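## Task

Get exactly one small part (block, cylinder or plug) into every pocket of the turntable's trays, by releasing parts into the chutes in the lid from a little above each chute's rim. Pockets only sweep under the chutes: each press of the green button rotates the turntable one quarter turn, counter-clockwise viewed from above, and 3.8 s after the press a pocket is crossing beneath every chute. A press registers only if the turntable is stationary (the lid-edge strips glow white during a turn) and the button is held down briefly; release it before pressing again. Only 6 quarter turns are available from the button. The turntable must be stationary at the finish. Arm feet (metres) and facing (degrees counter-clockwise from +x): arm1 x=+0.63 y=+0.13 z=+0.79 facing -137; arm2 x=+0.05 y=+0.63 z=+0.73 facing -50; arm3 x=-0.63 y=-0.05 z=+0.73 facing +47; arm4 x=+0.07 y=-0.63 z=+0.77 facing +131. At the end release everything and pull the arms away; nothing may count as done if a robot is still holding it there.

## Robot and tools

SETUP. Four identical i2rt Big YAM arms (arm1, arm2, arm3, arm4), each with six revolute joints, a two-finger gripper and a wrist camera (armN_cam_wrist). Two fixed room cameras: cam_corner and cam_top. The hand reaches roughly 1.0 m from the joint1 axis. Joints move at different speeds, so the hand path between postures may bulge outward.

FRAME. One shared scene frame: origin on the floor, +z up. Arm feet and facings are listed in the tasks. hand is the point midway between the fingertips; its z axis runs along the fingers, its y axis is the opening direction. No result prints foot poses.

execute_actions(actions, cameras). actions is a list holding one action or none (empty list = just report state and images). An action is an object keyed by arm name; each arm takes {"joints": {...}}. Every value is an absolute joint target, not an offset. Keys and ranges: joint1_rad -2.879 to 2.879 (rotation about the foot, positive counter-clockwise from above, 0 = toward the foot's facing); joint2_rad 0 to 3.141 (shoulder; 0 = upper arm back and about level, positive lifts then brings it forward); joint3_rad 0 to 3.019 (elbow; 0 = folded, positive opens); joint4_rad -1.692 to 1.57 (hand pitch, positive tips fingers up); joint5_rad -1.57 to 1.57 (sideways swing, positive to the arm's right); joint6_rad -2.094 to 2.094 (roll, positive clockwise viewed from behind the hand); gripper_m 0 to 0.093 metres of fingertip spacing. Done tolerances: ±0.045, ±0.14, ±0.09, ±0.055, ±0.03, ±0.035 rad and ±0.003 m. All named motions begin together and may finish at different times; one action runs at most 15 s. Omitted joints or arms may keep pushing toward earlier targets. An unknown key or out-of-range number rejects the whole call and nothing moves. cameras: list of names (or "all", null, omitted = all; [] = none); the pictures line gives image order.

wait(seconds): 0 to 10 s, commands nothing; the scene keeps running and the same state and images come back.

zoom_image(camera, region): region [x0, y0, x1, y1] in pixels of that camera's latest full image, top-left origin, at most 504 by 504.

finished_scene(scene): scene 1 or 2; ends it irreversibly and reports success; the next scene's task comes in its result. read_manual(section="licences") only returns licence text.

RESULT LINES. joint_positions gives current readings. joint_status tells how each commanded motion ended: off_target (rested away from target, may still push), contact_stop or time_out (target dropped, holds where it stopped; a timed-out joint may keep a nearby target and keep pushing), not_followed (a self/inter-arm clearance check withheld the targets, shown with a "joint command not followed" line and often a "cause:" line; the arm may retry them on later actions), limit_stop_at_motor_heat (resend that target). on_its_own lists what moved without this call's command; "held at" is the target held, not the position. Joint torques are raw drive outputs with per-unit offset, scale and noise, so treat them as rough hints. MOTOR HOT appears from 85 °C; at 100 °C an OVER-TEMPERATURE FAULT drops that whole arm until it cools. To relieve a joint that is straining, command its reported position.

TIMING. The simulation continues while you compose a reply, and the robots hold the last command meanwhile, so the turntable turns and timers run between calls. Plan button presses and drops around the 3.8 s (scene 1) or 3.5 s (scene 2) delay, press only when the strips are not glowing, hold briefly, then lift.

CAMERAS. Calibration data (K, distortion, T_world_to_cam) is supplied per camera; real poses may be off by a few degrees and millimetres, and wrist-camera poses also inherit joint reading errors.

AVOID. Arms do not stop on contact and can press hard; a hard press between two robots ends the run, and a hard hit may. The clearance check ignores fingers, gripper housings and wrist cameras and can react late, so keep arms well apart near the shared turntable. Do not drop parts from height, slam, or shove things; knocking anything out of the work area fails the task. Loose objects may occasionally get nudged by something else. Holding loads heats motors, so avoid long static strain. Finish with grippers open, arms away and the turntable still.

Each tool is called by a JSON object that holds its "op" and its "data".

## Session

{"op": "execute_actions", "data": {"actions": []}}

Scene clock: 0.00 s.
Joint torques (N m, as the arm reports them, + toward a larger angle): no reading
arm1.joint_positions: joint1_rad=+0.307 joint2_rad=+0.447 joint3_rad=+1.452 joint4_rad=-1.527 joint5_rad=+0.017 joint6_rad=+0.006 gripper_m=+0.095
arm1.joint_status: not commanded
arm1.hand: x=+0.5675 y=+0.0297 z=+1.3441 quat_wxyz=(-0.251, -0.748, -0.430, +0.439) (m; scene frame)
arm2.joint_positions: joint1_rad=+0.185 joint2_rad=+0.441 joint3_rad=+1.456 joint4_rad=-1.519 joint5_rad=-0.012 joint6_rad=-0.014 gripper_m=+0.094
arm2.joint_status: not commanded
arm2.hand: x=+0.1546 y=+0.5501 z=+1.2888 quat_wxyz=(-0.474, -0.283, -0.816, +0.171) (m; scene frame)
arm3.joint_positions: joint1_rad=+0.286 joint2_rad=+0.435 joint3_rad=+1.465 joint4_rad=-1.533 joint5_rad=-0.004 joint6_rad=+0.004 gripper_m=+0.094
arm3.joint_status: not commanded
arm3.hand: x=-0.5781 y=+0.0556 z=+1.2882 quat_wxyz=(-0.435, +0.448, -0.733, -0.269) (m; scene frame)
arm4.joint_positions: joint1_rad=-0.734 joint2_rad=+0.439 joint3_rad=+1.477 joint4_rad=-1.525 joint5_rad=-0.008 joint6_rad=-0.005 gripper_m=+0.094
arm4.joint_status: not commanded
arm4.hand: x=+0.0697 y=-0.5074 z=+1.3364 quat_wxyz=(-0.367, +0.605, -0.609, -0.359) (m; scene frame)
pictures: arm1_cam_wrist, arm2_cam_wrist, arm3_cam_wrist, arm4_cam_wrist, cam_corner, cam_top
Images, in order (width x height): arm1_cam_wrist 616x616, arm2_cam_wrist 616x616, arm3_cam_wrist 616x616, arm4_cam_wrist 616x616, cam_corner 896x504, cam_top 896x504.

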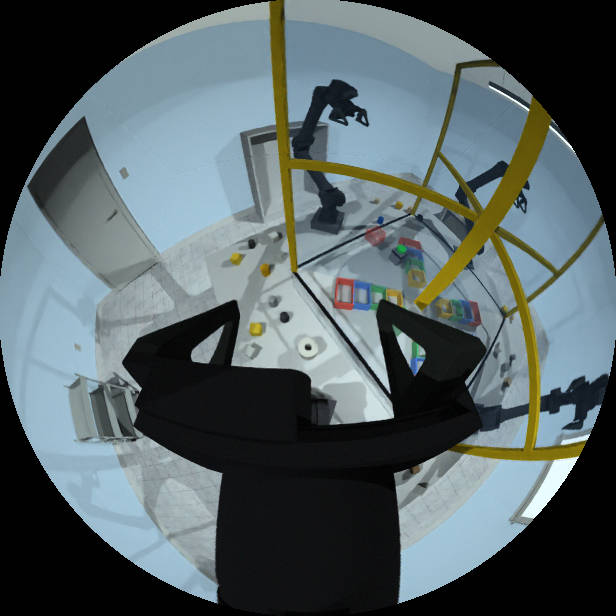

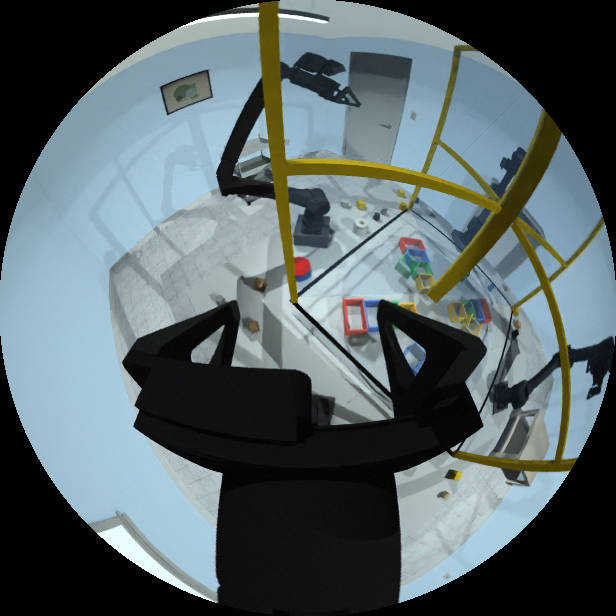

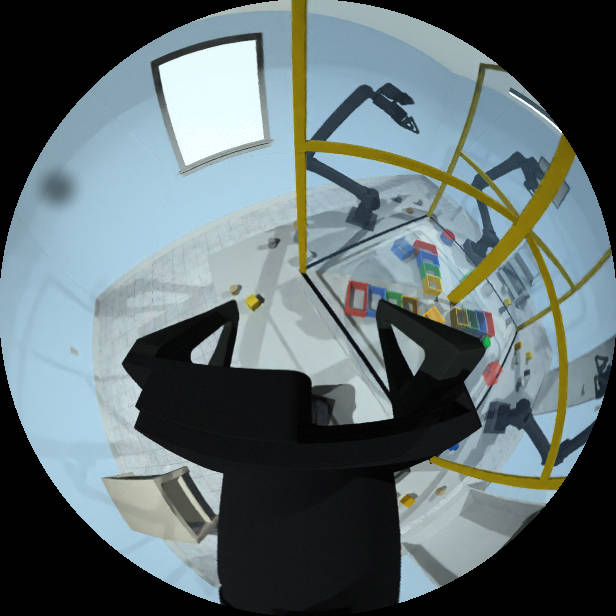

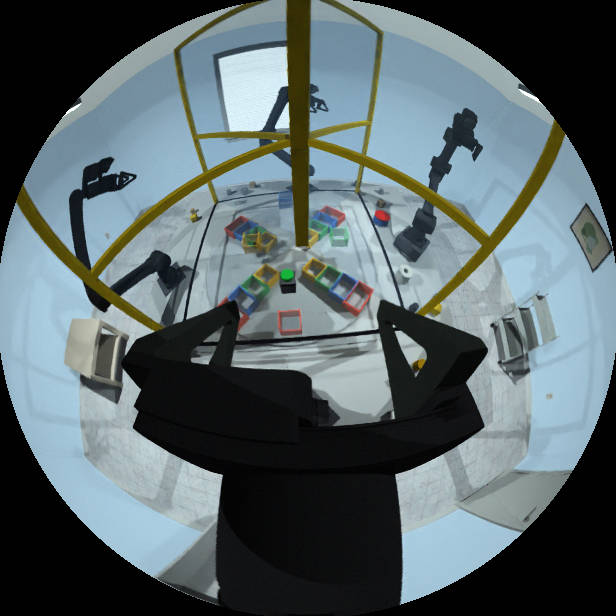

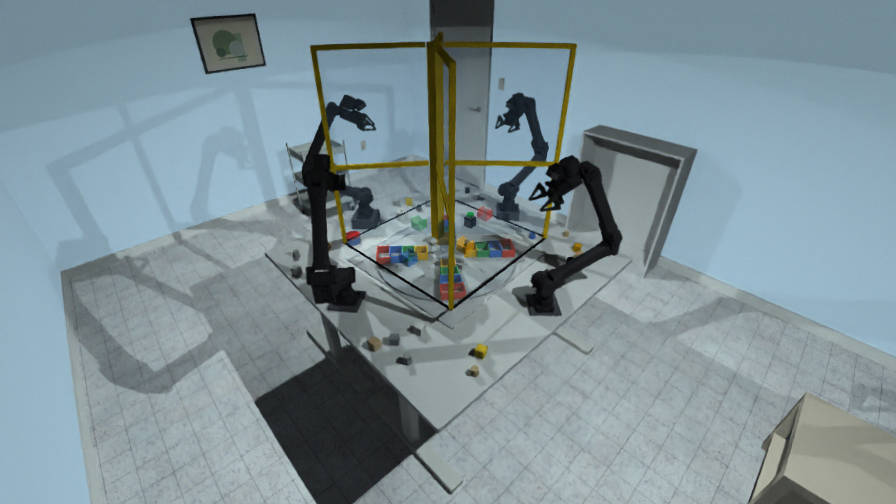

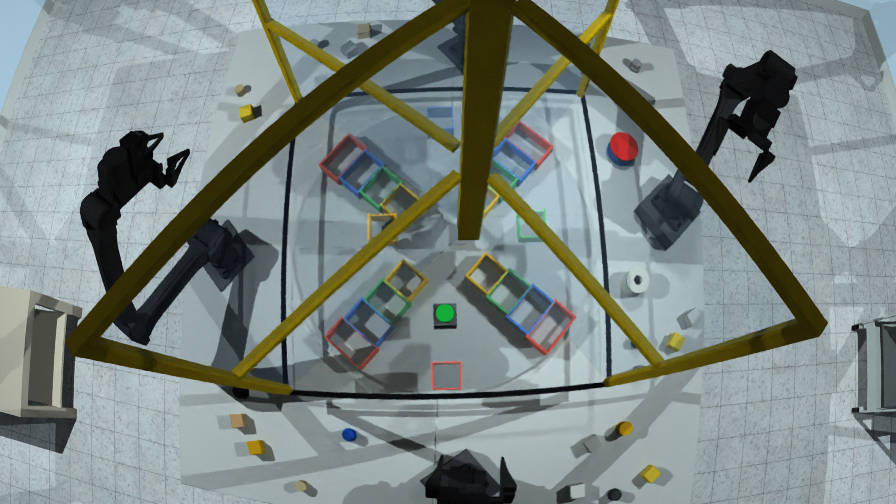

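{"op": "zoom_image", "data": {"camera": "cam_top", "region": [170,252,450,504]}}

{"op": "zoom_image", "data": {"camera": "cam_top", "region": [450,252,730,504]}}

{"op": "zoom_image", "data": {"camera": "cam_top", "region": [170,0,450,252]}}

{"op": "zoom_image", "data": {"camera": "cam_top", "region": [450,0,730,252]}}

{"op": "zoom_image", "data": {"camera": "cam_corner", "region": [250,160,650,400]}}

Region (170, 252, 450, 504) of cam_top's 896x504 image, scaled by 1.800, with more detail than that image has; it fills the top 454 rows of this view, and the rest is white.

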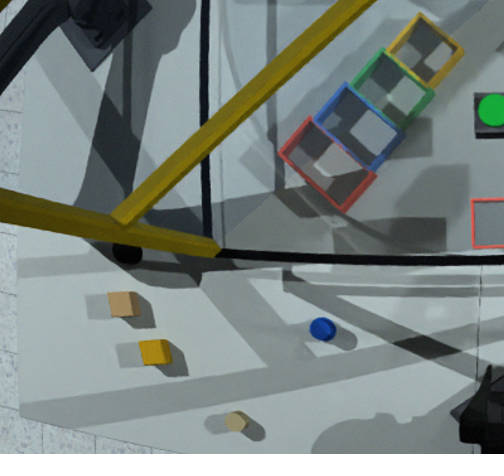

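Region (450, 252, 730, 504) of cam_top's 896x504 image, scaled by 1.800, with more detail than that image has; it fills the top 454 rows of this view, and the rest is white.

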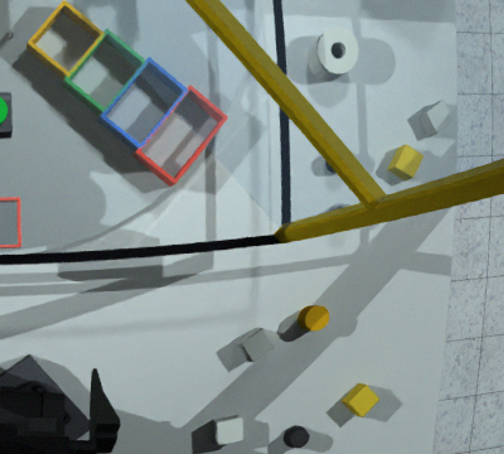

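Region (170, 0, 450, 252) of cam_top's 896x504 image, scaled by 1.800, with more detail than that image has; it fills the top 454 rows of this view, and the rest is white.

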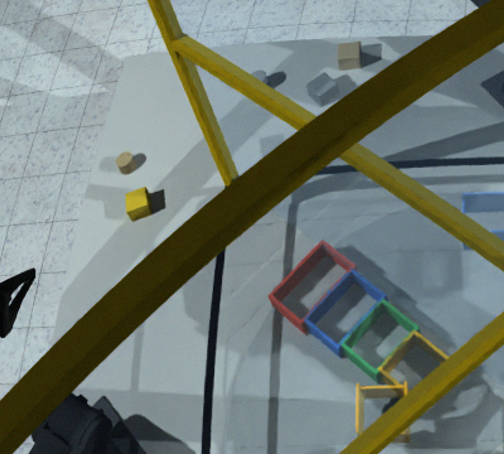

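Region (450, 0, 730, 252) of cam_top's 896x504 image, scaled by 1.800, with more detail than that image has; it fills the top 454 rows of this view, and the rest is white.

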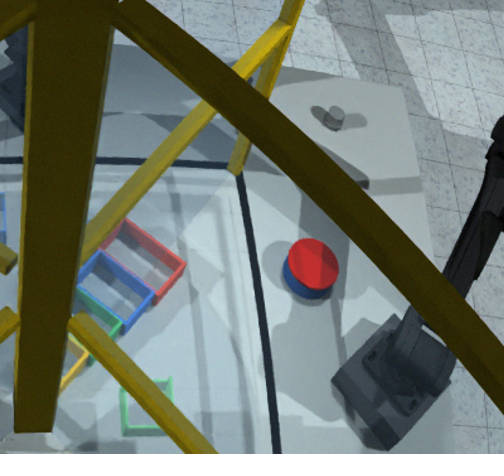

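Region (250, 160, 650, 400) of cam_corner's 896x504 image, scaled by 1.260, with more detail than that image has; it fills the top 302 rows of this view, and the rest is white.

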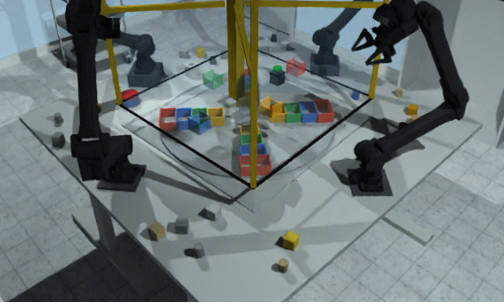

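{"op": "execute_actions", "data": {"actions": [{"arm1":{"joints":{"joint1_rad":0.848}},"arm2":{"joints":{"joint1_rad":-2.36}},"arm3":{"joints":{"joint1_rad":0.779}},"arm4":{"joints":{"joint1_rad":0.408}}}], "cameras": []}}

{"op": "execute_actions", "data": {"actions": [{"arm1":{"joints":{"joint2_rad":1.45,"joint3_rad":0.814,"joint4_rad":-0.935}},"arm2":{"joints":{"joint2_rad":1.449,"joint3_rad":0.996,"joint4_rad":-1.118}},"arm3":{"joints":{"joint2_rad":1.707,"joint3_rad":1.306,"joint4_rad":-1.17}},"arm4":{"joints":{"joint2_rad":1.37,"joint3_rad":0.796,"joint4_rad":-0.997}}}]}}

Scene clock: 68.70 s.
Joint torques (N m, as the arm reports them, + toward a larger angle): arm1=[0.08 7.54 7.78 1.98 0.12 0.11] | arm2=[ 0.17  3.89  8.13  1.74  0.12 -0.01] | arm3=[ 2.34  6.4   6.59  2.32 -0.04  0.02] | arm4=[ 1.3   4.91  6.81  1.98  0.1  -0.09]
arm1.joint_positions: joint1_rad=+0.837 joint2_rad=+0.447 joint3_rad=+1.452 joint4_rad=-1.527 joint5_rad=+0.017 joint6_rad=+0.006 gripper_m=+0.095
arm1.joint_status: all done
arm1.hand: x=+0.6319 y=+0.0117 z=+1.3440 quat_wxyz=(-0.355, -0.608, -0.612, +0.360) (m; scene frame)
arm2.joint_positions: joint1_rad=-2.354 joint2_rad=+0.441 joint3_rad=+1.456 joint4_rad=-1.519 joint5_rad=-0.012 joint6_rad=-0.014 gripper_m=+0.094
arm2.joint_status: all done
arm2.hand: x=-0.0679 y=+0.6378 z=+1.2913 quat_wxyz=(+0.021, -0.858, +0.028, +0.513) (m; scene frame)
arm3.joint_positions: joint1_rad=+0.769 joint2_rad=+0.435 joint3_rad=+1.465 joint4_rad=-1.533 joint5_rad=-0.004 joint6_rad=+0.004 gripper_m=+0.094
arm3.joint_status: all done
arm3.hand: x=-0.6335 y=+0.0686 z=+1.2880 quat_wxyz=(-0.359, +0.611, -0.604, -0.364) (m; scene frame)
arm4.joint_positions: joint1_rad=+0.404 joint2_rad=+0.439 joint3_rad=+1.477 joint4_rad=-1.525 joint5_rad=-0.008 joint6_rad=-0.005 gripper_m=+0.094
arm4.joint_status: all done
arm4.hand: x=-0.0392 y=-0.5753 z=+1.3362 quat_wxyz=(-0.112, +0.838, -0.189, -0.500) (m; scene frame)
pictures: none
No camera images: the call's "cameras" was empty. Leave "cameras" out to get every camera's image.

Scene clock: 70.37 s.
Joint torques (N m, as the arm reports them, + toward a larger angle): arm1=[ 0.02 -9.59  9.4   0.88  0.11  0.11] | arm2=[ 0.08 -8.87  9.7   0.54  0.14 -0.02] | arm3=[  2.09 -15.95   8.03   0.94  -0.05  -0.02] | arm4=[ 1.   -8.16  7.06  0.64  0.08 -0.09]
arm1.joint_positions: joint1_rad=+0.837 joint2_rad=+1.443 joint3_rad=+0.791 joint4_rad=-0.951 joint5_rad=+0.017 joint6_rad=+0.006 gripper_m=+0.095
arm1.joint_status: all done
arm1.hand: x=+0.6335 y=-0.2032 z=+0.8283 quat_wxyz=(+0.015, -0.702, -0.712, +0.000) (m; scene frame)
arm2.joint_positions: joint1_rad=-2.354 joint2_rad=+1.433 joint3_rad=+0.986 joint4_rad=-1.127 joint5_rad=-0.012 joint6_rad=-0.014 gripper_m=+0.094
arm2.joint_status: all done
arm2.hand: x=-0.3273 y=+0.6612 z=+0.8389 quat_wxyz=(-0.005, -0.999, +0.037, +0.004) (m; scene frame)
arm3.joint_positions: joint1_rad=+0.769 joint2_rad=+1.716 joint3_rad=+1.298 joint4_rad=-1.180 joint5_rad=-0.004 joint6_rad=+0.004 gripper_m=+0.094
arm3.joint_status: all done
arm3.hand: x=-0.6356 y=+0.4381 z=+0.8243 quat_wxyz=(+0.008, +0.709, -0.705, +0.008) (m; scene frame)
arm4.joint_positions: joint1_rad=+0.404 joint2_rad=+1.368 joint3_rad=+0.784 joint4_rad=-1.012 joint5_rad=-0.008 joint6_rad=-0.005 gripper_m=+0.094
arm4.joint_status: all done
arm4.hand: x=-0.2216 y=-0.4886 z=+0.8268 quat_wxyz=(+0.009, +0.975, -0.222, +0.014) (m; scene frame)
pictures: arm1_cam_wrist, arm2_cam_wrist, arm3_cam_wrist, arm4_cam_wrist, cam_corner, cam_top
camera_calibration (this result's frames):
arm1_cam_wrist: T_world_to_cam=[[-0.999228, -0.00318671, 0.0391627, 0.594968], [0.0214056, 0.791667, 0.610578, -0.356307], [-0.0329495, 0.610945, -0.790987, 0.922114], [0, 0, 0, 1]] pos_world=[0.632519, -0.279389, 0.923633]
arm2_cam_wrist: T_world_to_cam=[[0.0865262, 0.996052, -0.0198421, -0.609658], [0.813455, -0.0591379, 0.578613, -0.176336], [0.575155, -0.0662058, -0.815361, 1.03989], [0, 0, 0, 1]] pos_world=[-0.401905, 0.66567, 0.937819]
arm3_cam_wrist: T_world_to_cam=[[0.99987, 0.00995223, 0.0126963, 0.621164], [0.000247177, -0.796382, 0.604794, -0.142695], [0.0161301, -0.604712, -0.79628, 1.05906], [0, 0, 0, 1]] pos_world=[-0.638131, 0.520605, 0.921722]
arm4_cam_wrist: T_world_to_cam=[[0.443183, 0.896431, 0.0011051, 0.530715], [0.705901, -0.349747, 0.615939, -0.519122], [0.552534, -0.272194, -0.787793, 0.763812], [0, 0, 0, 1]] pos_world=[-0.290787, -0.449406, 0.920887]
Images, in order (width x height): arm1_cam_wrist 616x616, arm2_cam_wrist 616x616, arm3_cam_wrist 616x616, arm4_cam_wrist 616x616, cam_corner 896x504, cam_top 896x504.

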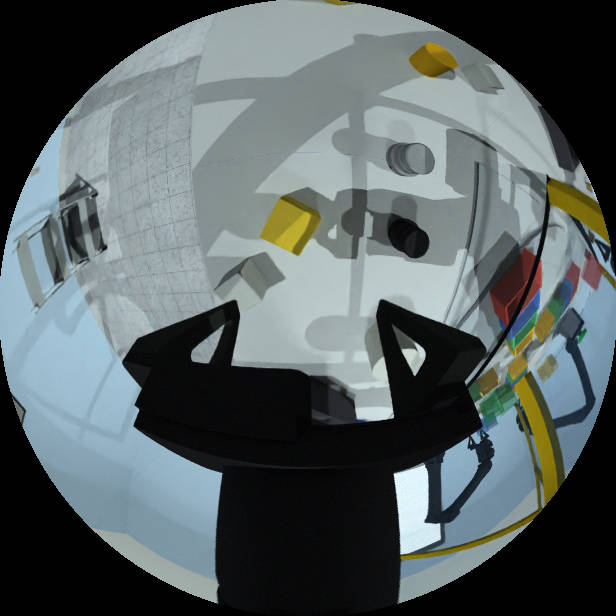

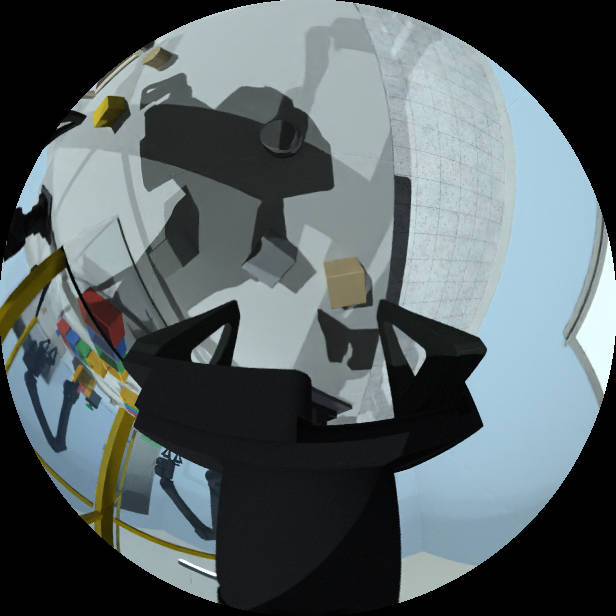

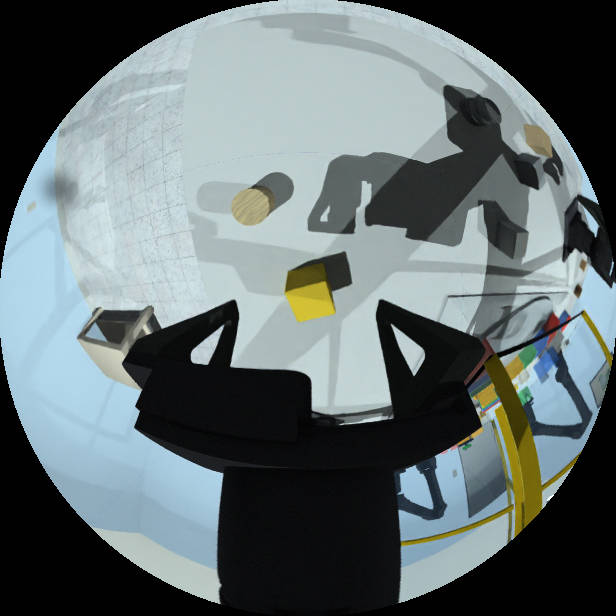

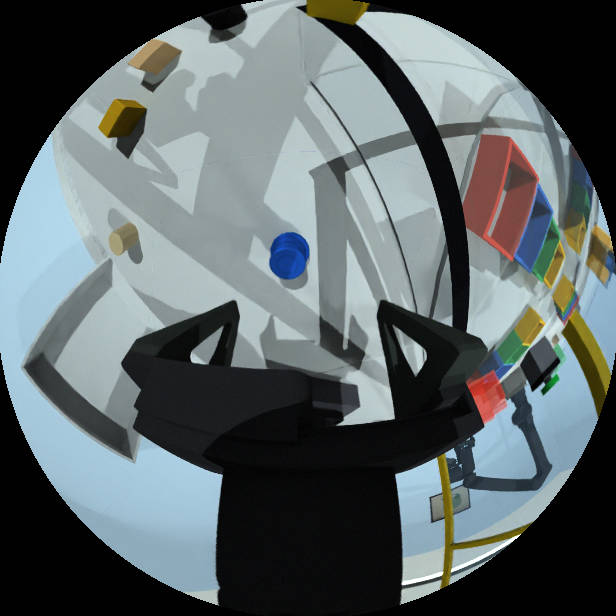

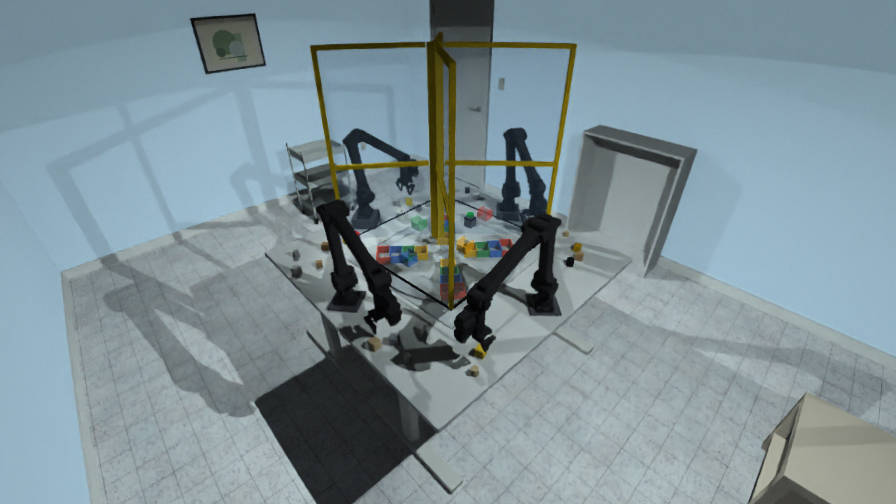

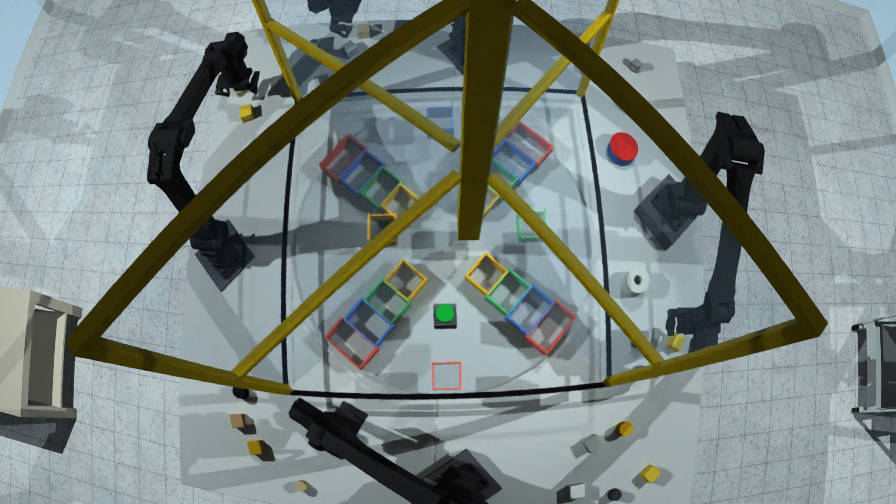

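{"op": "execute_actions", "data": {"actions": [{"arm1":{"joints":{"joint1_rad":0.888,"joint6_rad":0.38}},"arm2":{"joints":{"joint1_rad":-2.465,"joint6_rad":-0.24,"gripper_m":0.07}},"arm3":{"joints":{"joint6_rad":-0.17}},"arm4":{"joints":{"joint1_rad":0.455}}}], "cameras": []}}

{"op": "execute_actions", "data": {"actions": [{"arm1":{"joints":{"joint2_rad":1.661,"joint3_rad":0.8,"joint4_rad":-0.685}},"arm2":{"joints":{"joint2_rad":1.496,"joint3_rad":0.808,"joint4_rad":-0.865}},"arm3":{"joints":{"joint2_rad":1.73,"joint3_rad":1.112,"joint4_rad":-0.93}},"arm4":{"joints":{"joint2_rad":1.535,"joint3_rad":0.71,"joint4_rad":-0.725}}}], "cameras": ["arm1_cam_wrist","arm2_cam_wrist","arm3_cam_wrist","arm4_cam_wrist"]}}

Scene clock: 101.03 s.
Joint torques (N m, as the arm reports them, + toward a larger angle): arm1=[-0.22 -9.57  9.38  0.86  0.15  0.25] | arm2=[ 1.26 -8.89  9.63  0.53  0.13 -0.19] | arm3=[  2.2  -16.63   7.79   0.93  -0.04  -0.1 ] | arm4=[ 0.61 -8.18  7.07  0.62  0.09 -0.13]
arm1.joint_positions: joint1_rad=+0.880 joint2_rad=+1.443 joint3_rad=+0.791 joint4_rad=-0.951 joint5_rad=+0.017 joint6_rad=+0.366 gripper_m=+0.095
arm1.joint_status: all done
arm1.hand: x=+0.6480 y=-0.2028 z=+0.8282 quat_wxyz=(+0.015, -0.806, -0.592, +0.004) (m; scene frame)
arm2.joint_positions: joint1_rad=-2.472 joint2_rad=+1.433 joint3_rad=+0.986 joint4_rad=-1.127 joint5_rad=-0.012 joint6_rad=-0.226 gripper_m=+0.070
arm2.joint_status: all done
arm2.hand: x=-0.3209 y=+0.7058 z=+0.8390 quat_wxyz=(-0.005, -1.000, -0.010, +0.005) (m; scene frame)
arm3.joint_positions: joint1_rad=+0.769 joint2_rad=+1.716 joint3_rad=+1.298 joint4_rad=-1.180 joint5_rad=-0.004 joint6_rad=-0.161 gripper_m=+0.094
arm3.joint_status: all done
arm3.hand: x=-0.6356 y=+0.4381 z=+0.8243 quat_wxyz=(+0.008, +0.765, -0.644, +0.007) (m; scene frame)
arm4.joint_positions: joint1_rad=+0.454 joint2_rad=+1.368 joint3_rad=+0.784 joint4_rad=-1.012 joint5_rad=-0.008 joint6_rad=-0.005 gripper_m=+0.094
arm4.joint_status: all done
arm4.hand: x=-0.2283 y=-0.5035 z=+0.8268 quat_wxyz=(+0.009, +0.980, -0.197, +0.014) (m; scene frame)
pictures: none
No camera images: the call's "cameras" was empty. Leave "cameras" out to get every camera's image.

Scene clock: 102.07 s.
Joint torques (N m, as the arm reports them, + toward a larger angle): arm1=[ -0.24 -13.64   7.07   0.94   0.15   0.23] | arm2=[ 1.3  -9.14  8.01  0.59  0.12 -0.2 ] | arm3=[  2.12 -15.74   6.79   1.14  -0.07  -0.07] | arm4=[  0.95 -10.91   5.45   0.71   0.08  -0.05]
arm1.joint_positions: joint1_rad=+0.880 joint2_rad=+1.672 joint3_rad=+0.791 joint4_rad=-0.700 joint5_rad=+0.017 joint6_rad=+0.367 gripper_m=+0.095
arm1.joint_status: all done
arm1.hand: x=+0.6495 y=-0.2350 z=+0.7514 quat_wxyz=(+0.006, -0.806, -0.592, +0.009) (m; scene frame)
arm2.joint_positions: joint1_rad=-2.472 joint2_rad=+1.487 joint3_rad=+0.805 joint4_rad=-0.874 joint5_rad=-0.012 joint6_rad=-0.226 gripper_m=+0.070
arm2.joint_status: all done
arm2.hand: x=-0.2990 y=+0.7012 z=+0.7615 quat_wxyz=(-0.003, -1.000, -0.011, +0.013) (m; scene frame)
arm3.joint_positions: joint1_rad=+0.769 joint2_rad=+1.733 joint3_rad=+1.106 joint4_rad=-0.945 joint5_rad=-0.004 joint6_rad=-0.161 gripper_m=+0.094
arm3.joint_status: all done
arm3.hand: x=-0.6351 y=+0.4113 z=+0.7526 quat_wxyz=(-0.002, +0.765, -0.644, -0.001) (m; scene frame)
arm4.joint_positions: joint1_rad=+0.454 joint2_rad=+1.551 joint3_rad=+0.704 joint4_rad=-0.740 joint5_rad=-0.008 joint6_rad=-0.005 gripper_m=+0.094
arm4.joint_status: all done
arm4.hand: x=-0.2338 y=-0.5015 z=+0.7463 quat_wxyz=(+0.008, +0.980, -0.197, +0.010) (m; scene frame)
pictures: arm1_cam_wrist, arm2_cam_wrist, arm3_cam_wrist, arm4_cam_wrist
camera_calibration (this result's frames):
arm1_cam_wrist: T_world_to_cam=[[-0.949844, 0.310457, 0.0375885, 0.656776], [0.272391, 0.762295, 0.587119, -0.436802], [0.153622, 0.567911, -0.808627, 0.763197], [0, 0, 0, 1]] pos_world=[0.625572, -0.304356, 0.84891]
arm2_cam_wrist: T_world_to_cam=[[-0.00827453, 0.999843, -0.0156605, -0.687697], [0.825973, 0.0156616, 0.563492, -0.189396], [0.563649, -0.00827254, -0.825973, 0.9271], [0, 0, 0, 1]] pos_world=[-0.371813, 0.698225, 0.861713]
arm3_cam_wrist: T_world_to_cam=[[0.984723, 0.173619, 0.0133234, 0.544387], [0.133281, -0.800752, 0.58398, -0.0186841], [0.112059, -0.573282, -0.811659, 1.04528], [0, 0, 0, 1]] pos_world=[-0.650713, 0.489766, 0.852073]
arm4_cam_wrist: T_world_to_cam=[[0.397535, 0.917587, 0.000661763, 0.548041], [0.727519, -0.315629, 0.609176, -0.438228], [0.55918, -0.241687, -0.793035, 0.7244], [0, 0, 0, 1]] pos_world=[-0.304116, -0.466115, 0.841069]
Images, in order (width x height): arm1_cam_wrist 616x616, arm2_cam_wrist 616x616, arm3_cam_wrist 616x616, arm4_cam_wrist 616x616.

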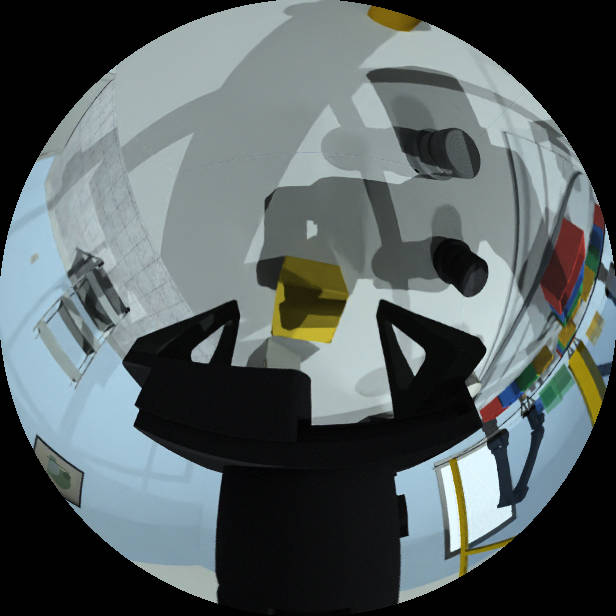

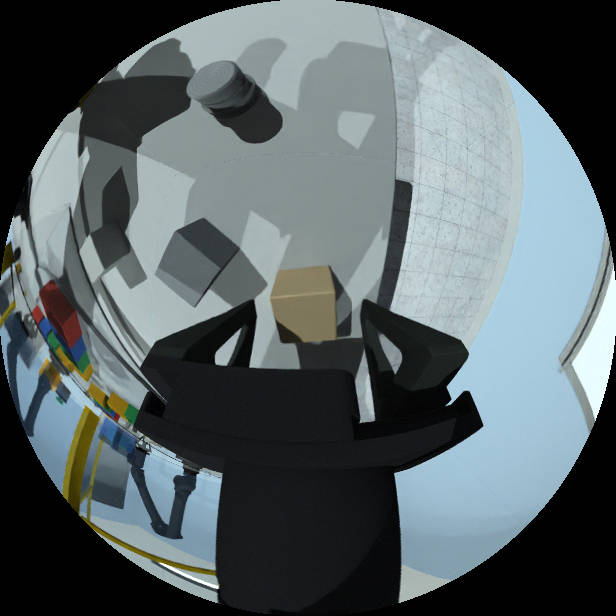

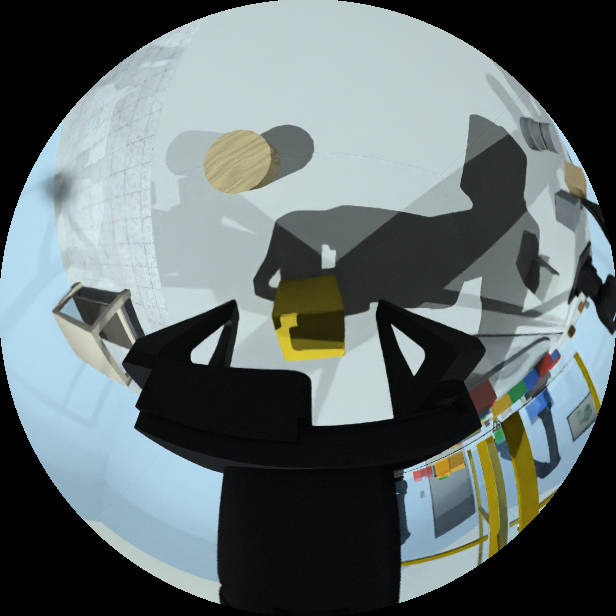

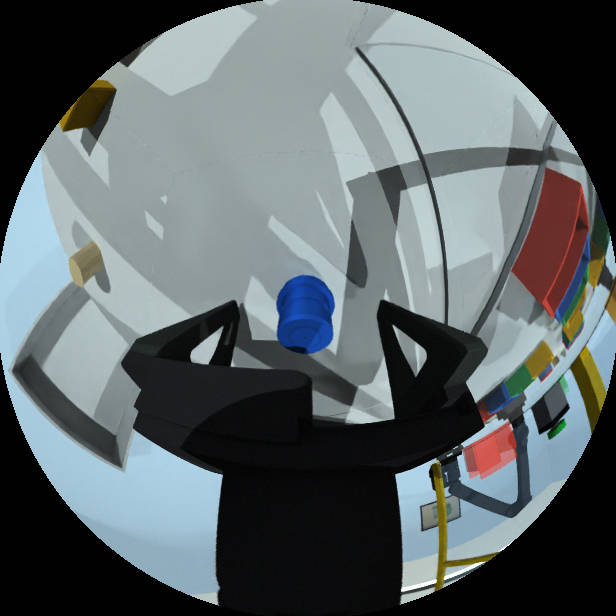

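{"op": "execute_actions", "data": {"actions": [{"arm1":{"joints":{"joint2_rad":1.685,"joint6_rad":0.5}},"arm2":{"joints":{"joint2_rad":1.535,"joint4_rad":-0.83}},"arm3":{"joints":{"joint2_rad":1.75}}}], "cameras": []}}

{"op": "execute_actions", "data": {"actions": [{"arm1":{"joints":{"gripper_m":0.02}},"arm2":{"joints":{"gripper_m":0.02}},"arm3":{"joints":{"gripper_m":0.02}},"arm4":{"joints":{"gripper_m":0.02}}}], "cameras": ["arm1_cam_wrist","arm2_cam_wrist","arm3_cam_wrist","arm4_cam_wrist"]}}

Scene clock: 109.80 s.
Joint torques (N m, as the arm reports them, + toward a larger angle): arm1=[ -0.24 -11.34   6.95   0.92   0.16   0.18] | arm2=[ 1.07 -8.31  7.85  0.63  0.12 -0.2 ] | arm3=[  2.12 -13.84   6.81   1.17  -0.05  -0.08] | arm4=[  0.61 -10.53   5.42   0.62   0.11  -0.05]
arm1.joint_positions: joint1_rad=+0.880 joint2_rad=+1.672 joint3_rad=+0.791 joint4_rad=-0.700 joint5_rad=+0.017 joint6_rad=+0.486 gripper_m=+0.095
arm1.joint_status: all done
arm1.hand: x=+0.6495 y=-0.2350 z=+0.7514 quat_wxyz=(+0.005, -0.840, -0.543, +0.010) (m; scene frame)
arm2.joint_positions: joint1_rad=-2.472 joint2_rad=+1.515 joint3_rad=+0.805 joint4_rad=-0.840 joint5_rad=-0.012 joint6_rad=-0.226 gripper_m=+0.070
arm2.joint_status: all done
arm2.hand: x=-0.3044 y=+0.7024 z=+0.7523 quat_wxyz=(-0.002, -1.000, -0.011, +0.016) (m; scene frame)
arm3.joint_positions: joint1_rad=+0.769 joint2_rad=+1.741 joint3_rad=+1.106 joint4_rad=-0.945 joint5_rad=-0.004 joint6_rad=-0.161 gripper_m=+0.094
arm3.joint_status: all done
arm3.hand: x=-0.6351 y=+0.4105 z=+0.7492 quat_wxyz=(+0.001, +0.765, -0.644, +0.001) (m; scene frame)
arm4.joint_positions: joint1_rad=+0.454 joint2_rad=+1.551 joint3_rad=+0.704 joint4_rad=-0.740 joint5_rad=-0.008 joint6_rad=-0.005 gripper_m=+0.094
arm4.joint_status: not commanded
arm4.hand: x=-0.2338 y=-0.5015 z=+0.7463 quat_wxyz=(+0.008, +0.980, -0.197, +0.010) (m; scene frame)
pictures: none
No camera images: the call's "cameras" was empty. Leave "cameras" out to get every camera's image.

Scene clock: 110.47 s.
Joint torques (N m, as the arm reports them, + toward a larger angle): arm1=[ -0.13 -11.28   6.93   0.91   0.15   0.24] | arm2=[ 1.13 -8.41  7.88  0.61  0.11 -0.2 ] | arm3=[  1.91 -14.15   6.92   1.11  -0.06  -0.07] | arm4=[  0.63 -10.7    5.46   0.64   0.1   -0.09]
arm1.joint_positions: joint1_rad=+0.880 joint2_rad=+1.672 joint3_rad=+0.791 joint4_rad=-0.700 joint5_rad=+0.017 joint6_rad=+0.487 gripper_m=+0.039
arm1.joint_status: gripper_m off_target (ended at +0.039, target +0.020)
arm1.hand: x=+0.6495 y=-0.2351 z=+0.7512 quat_wxyz=(+0.005, -0.840, -0.542, +0.010) (m; scene frame)
arm2.joint_positions: joint1_rad=-2.472 joint2_rad=+1.515 joint3_rad=+0.805 joint4_rad=-0.840 joint5_rad=-0.012 joint6_rad=-0.227 gripper_m=+0.039
arm2.joint_status: gripper_m off_target (ended at +0.039, target +0.020)
arm2.hand: x=-0.3045 y=+0.7024 z=+0.7523 quat_wxyz=(-0.002, -1.000, -0.011, +0.017) (m; scene frame)
arm3.joint_positions: joint1_rad=+0.769 joint2_rad=+1.741 joint3_rad=+1.106 joint4_rad=-0.944 joint5_rad=-0.004 joint6_rad=-0.162 gripper_m=+0.039
arm3.joint_status: gripper_m off_target (ended at +0.039, target +0.020)
arm3.hand: x=-0.6351 y=+0.4106 z=+0.7492 quat_wxyz=(+0.001, +0.765, -0.644, +0.001) (m; scene frame)
arm4.joint_positions: joint1_rad=+0.454 joint2_rad=+1.551 joint3_rad=+0.704 joint4_rad=-0.740 joint5_rad=-0.008 joint6_rad=-0.005 gripper_m=+0.028
arm4.joint_status: gripper_m off_target (ended at +0.028, target +0.020)
arm4.hand: x=-0.2338 y=-0.5016 z=+0.7463 quat_wxyz=(+0.008, +0.980, -0.197, +0.010) (m; scene frame)
pictures: arm1_cam_wrist, arm2_cam_wrist, arm3_cam_wrist, arm4_cam_wrist
camera_calibration (this result's frames):
arm1_cam_wrist: T_world_to_cam=[[-0.905954, 0.421808, 0.0364151, 0.65534], [0.361479, 0.72586, 0.585201, -0.501692], [0.22041, 0.543328, -0.81007, 0.71503], [0, 0, 0, 1]] pos_world=[0.617459, -0.300765, 0.848951]
arm2_cam_wrist: T_world_to_cam=[[-0.00875948, 0.999861, -0.0141915, -0.690302], [0.829738, 0.0151883, 0.557947, -0.174026], [0.558085, -0.00688793, -0.829755, 0.922764], [0, 0, 0, 1]] pos_world=[-0.376632, 0.699205, 0.85297]
arm3_cam_wrist: T_world_to_cam=[[0.984594, 0.174435, 0.0121369, 0.545008], [0.133824, -0.7964, 0.589778, -0.023102], [0.112544, -0.579067, -0.807475, 1.04171], [0, 0, 0, 1]] pos_world=[-0.650758, 0.489753, 0.848165]
arm4_cam_wrist: T_world_to_cam=[[0.397543, 0.917583, 0.0002804, 0.548392], [0.727607, -0.315422, 0.609178, -0.438106], [0.55906, -0.24197, -0.793034, 0.724228], [0, 0, 0, 1]] pos_world=[-0.304128, -0.466141, 0.841068]
Images, in order (width x height): arm1_cam_wrist 616x616, arm2_cam_wrist 616x616, arm3_cam_wrist 616x616, arm4_cam_wrist 616x616.

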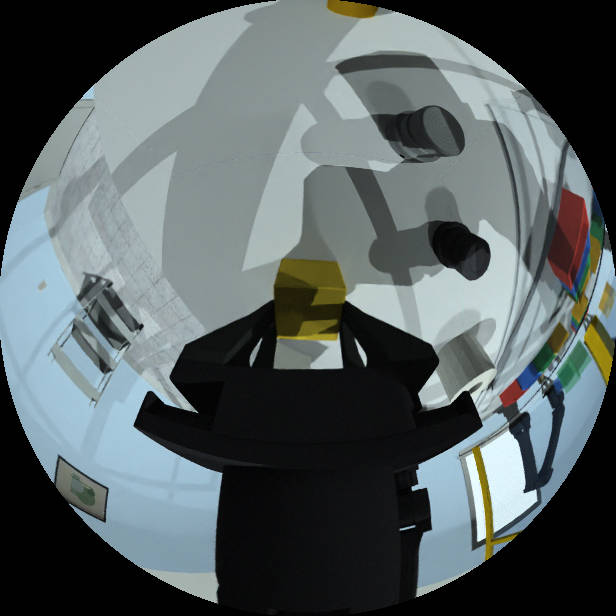

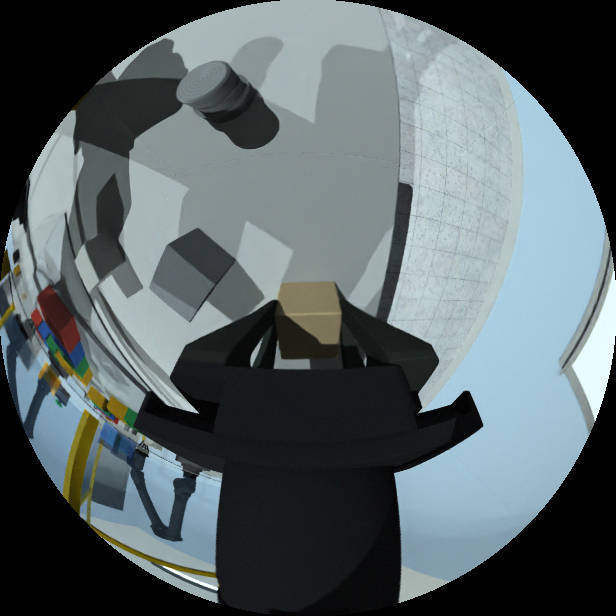

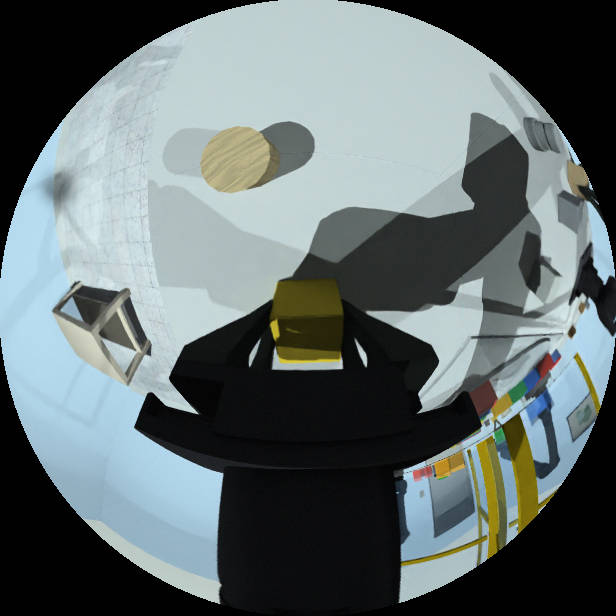

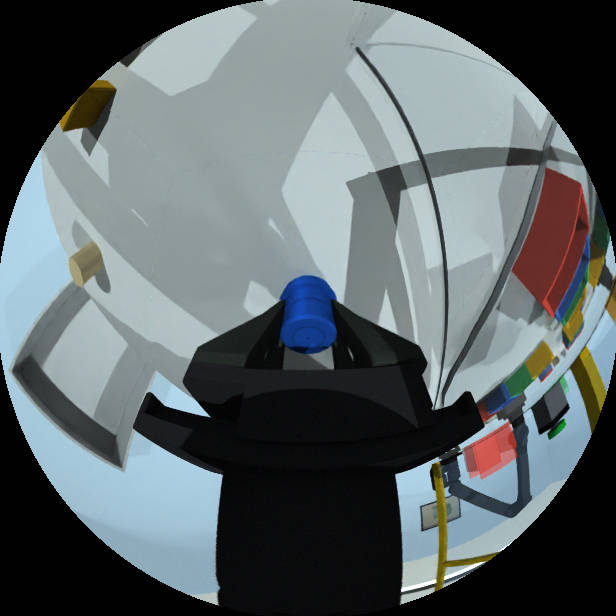

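{"op": "execute_actions", "data": {"actions": [{"arm1":{"joints":{"joint2_rad":1.12,"joint3_rad":1.09,"joint4_rad":-1.53}},"arm2":{"joints":{"joint2_rad":1.12,"joint3_rad":1.09,"joint4_rad":-1.53}},"arm3":{"joints":{"joint2_rad":1.12,"joint3_rad":1.09,"joint4_rad":-1.53}},"arm4":{"joints":{"joint2_rad":1.12,"joint3_rad":1.09,"joint4_rad":-1.53}}}], "cameras": []}}

{"op": "execute_actions", "data": {"actions": [{"arm1":{"joints":{"joint1_rad":-0.522,"joint6_rad":0}},"arm2":{"joints":{"joint1_rad":-0.9,"joint6_rad":0}},"arm3":{"joints":{"joint1_rad":-0.717,"joint6_rad":0}},"arm4":{"joints":{"joint1_rad":-0.54,"joint6_rad":0}}}]}}

Scene clock: 123.40 s.
Joint torques (N m, as the arm reports them, + toward a larger angle): arm1=[-0.16 -5.63 10.   -0.3   0.15  0.23] | arm2=[ 1.16 -5.56 11.2  -0.03  0.13 -0.21] | arm3=[ 2.11 -5.46  8.6   0.03 -0.06 -0.08] | arm4=[ 0.25 -6.33  9.56 -0.47  0.09 -0.07]
arm1.joint_positions: joint1_rad=+0.880 joint2_rad=+1.117 joint3_rad=+1.082 joint4_rad=-1.517 joint5_rad=+0.017 joint6_rad=+0.487 gripper_m=+0.039
arm1.joint_status: all done
arm1.hand: x=+0.6469 y=-0.1672 z=+1.0326 quat_wxyz=(-0.008, -0.840, -0.542, +0.017) (m; scene frame)
arm2.joint_positions: joint1_rad=-2.472 joint2_rad=+1.107 joint3_rad=+1.073 joint4_rad=-1.522 joint5_rad=-0.012 joint6_rad=-0.227 gripper_m=+0.039
arm2.joint_status: all done
arm2.hand: x=-0.2390 y=+0.6886 z=+0.9750 quat_wxyz=(-0.003, -1.000, -0.011, +0.014) (m; scene frame)
arm3.joint_positions: joint1_rad=+0.769 joint2_rad=+1.115 joint3_rad=+1.081 joint4_rad=-1.517 joint5_rad=-0.004 joint6_rad=-0.162 gripper_m=+0.039
arm3.joint_status: all done
arm3.hand: x=-0.6342 y=+0.2538 z=+0.9703 quat_wxyz=(-0.009, +0.765, -0.644, -0.008) (m; scene frame)
arm4.joint_positions: joint1_rad=+0.454 joint2_rad=+1.121 joint3_rad=+1.066 joint4_rad=-1.517 joint5_rad=-0.008 joint6_rad=-0.005 gripper_m=+0.028
arm4.joint_status: all done
arm4.hand: x=-0.2058 y=-0.5125 z=+1.0023 quat_wxyz=(+0.007, +0.980, -0.197, +0.003) (m; scene frame)
pictures: none
No camera images: the call's "cameras" was empty. Leave "cameras" out to get every camera's image.

Scene clock: 125.17 s.
Joint torques (N m, as the arm reports them, + toward a larger angle): arm1=[-1.33 -6.42 10.   -0.3   0.1  -0.01] | arm2=[ 0.69 -5.62 11.1  -0.1   0.16  0.16] | arm3=[ 0.88 -7.17  8.44  0.06 -0.08  0.1 ] | arm4=[ 0.76 -6.73  9.4  -0.4   0.11 -0.03]
arm1.joint_positions: joint1_rad=-0.515 joint2_rad=+1.117 joint3_rad=+1.082 joint4_rad=-1.517 joint5_rad=+0.017 joint6_rad=+0.013 gripper_m=+0.039
arm1.joint_status: all done
arm1.hand: x=+0.3357 y=+0.0674 z=+1.0312 quat_wxyz=(+0.002, -0.994, -0.112, +0.014) (m; scene frame)
arm2.joint_positions: joint1_rad=-0.902 joint2_rad=+1.108 joint3_rad=+1.073 joint4_rad=-1.522 joint5_rad=-0.013 joint6_rad=-0.014 gripper_m=+0.039
arm2.joint_status: all done
arm2.hand: x=-0.0057 y=+0.3366 z=+0.9714 quat_wxyz=(-0.005, -0.771, -0.636, +0.005) (m; scene frame)
arm3.joint_positions: joint1_rad=-0.712 joint2_rad=+1.121 joint3_rad=+1.081 joint4_rad=-1.517 joint5_rad=-0.003 joint6_rad=-0.008 gripper_m=+0.040
arm3.joint_status: all done
arm3.hand: x=-0.3291 y=-0.0182 z=+0.9681 quat_wxyz=(-0.008, +0.054, -0.998, -0.004) (m; scene frame)
arm4.joint_positions: joint1_rad=-0.540 joint2_rad=+1.121 joint3_rad=+1.066 joint4_rad=-1.517 joint5_rad=-0.008 joint6_rad=-0.005 gripper_m=+0.028
arm4.joint_status: all done
arm4.hand: x=+0.0169 y=-0.3340 z=+1.0024 quat_wxyz=(+0.004, +0.768, -0.640, +0.002) (m; scene frame)
pictures: arm1_cam_wrist, arm2_cam_wrist, arm3_cam_wrist, arm4_cam_wrist, cam_corner, cam_top
camera_calibration (this result's frames):
arm1_cam_wrist: T_world_to_cam=[[-0.210842, 0.977243, 0.0232585, -0.0239919], [0.80403, 0.159841, 0.572702, -0.86913], [0.555952, 0.13945, -0.819434, 0.770935], [0, 0, 0, 1]] pos_world=[0.265145, 0.0548611, 1.13004]
arm2_cam_wrist: T_world_to_cam=[[-0.979071, 0.203211, -0.0112239, -0.0590414], [0.160091, 0.803024, 0.574041, -0.823279], [0.125665, 0.56023, -0.818749, 0.731325], [0, 0, 0, 1]] pos_world=[-0.0179079, 0.2634, 1.07071]
arm3_cam_wrist: T_world_to_cam=[[0.111111, -0.993796, 0.00483025, 0.0142598], [-0.814767, -0.0883095, 0.573024, -0.817718], [-0.569043, -0.0676048, -0.819524, 0.73241], [0, 0, 0, 1]] pos_world=[-0.251061, -0.00852647, 1.06873]
arm4_cam_wrist: T_world_to_cam=[[0.985858, 0.167391, 0.00802122, 0.0266368], [0.1295, -0.79133, 0.597516, -0.860865], [0.106366, -0.588027, -0.801817, 0.728616], [0, 0, 0, 1]] pos_world=[0.00772187, -0.257241, 1.09838]
Images, in order (width x height): arm1_cam_wrist 616x616, arm2_cam_wrist 616x616, arm3_cam_wrist 616x616, arm4_cam_wrist 616x616, cam_corner 896x504, cam_top 896x504.

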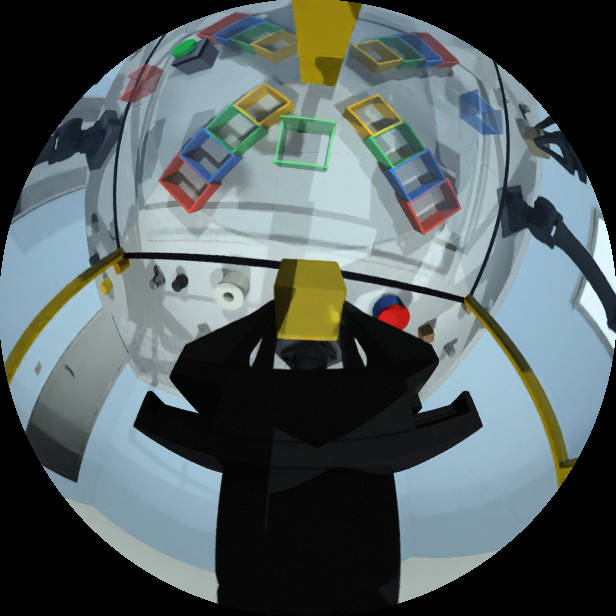

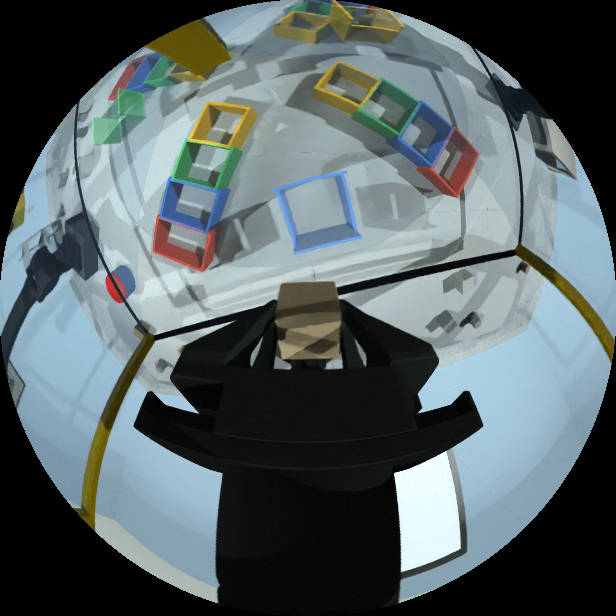

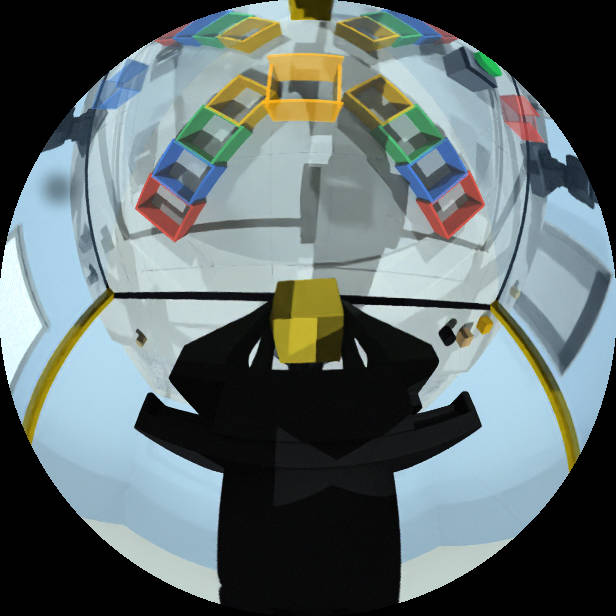

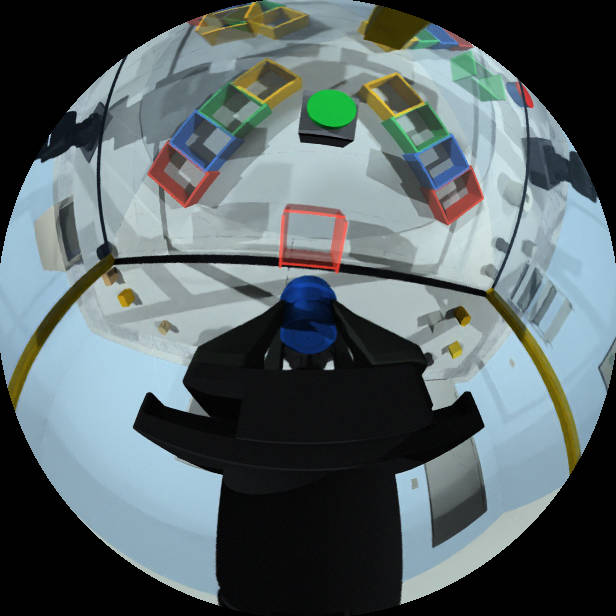

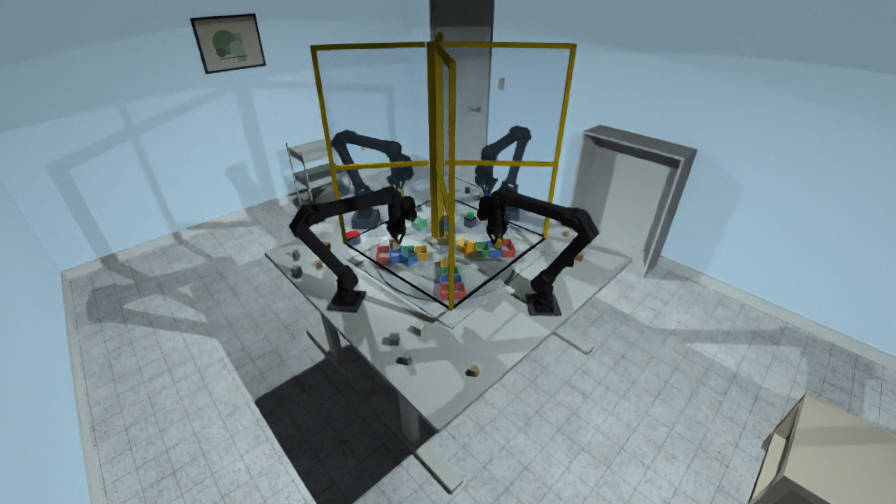

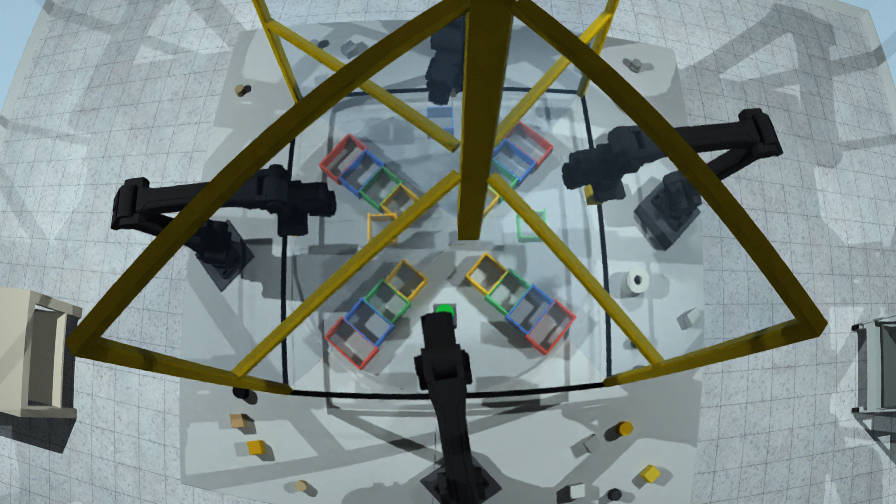

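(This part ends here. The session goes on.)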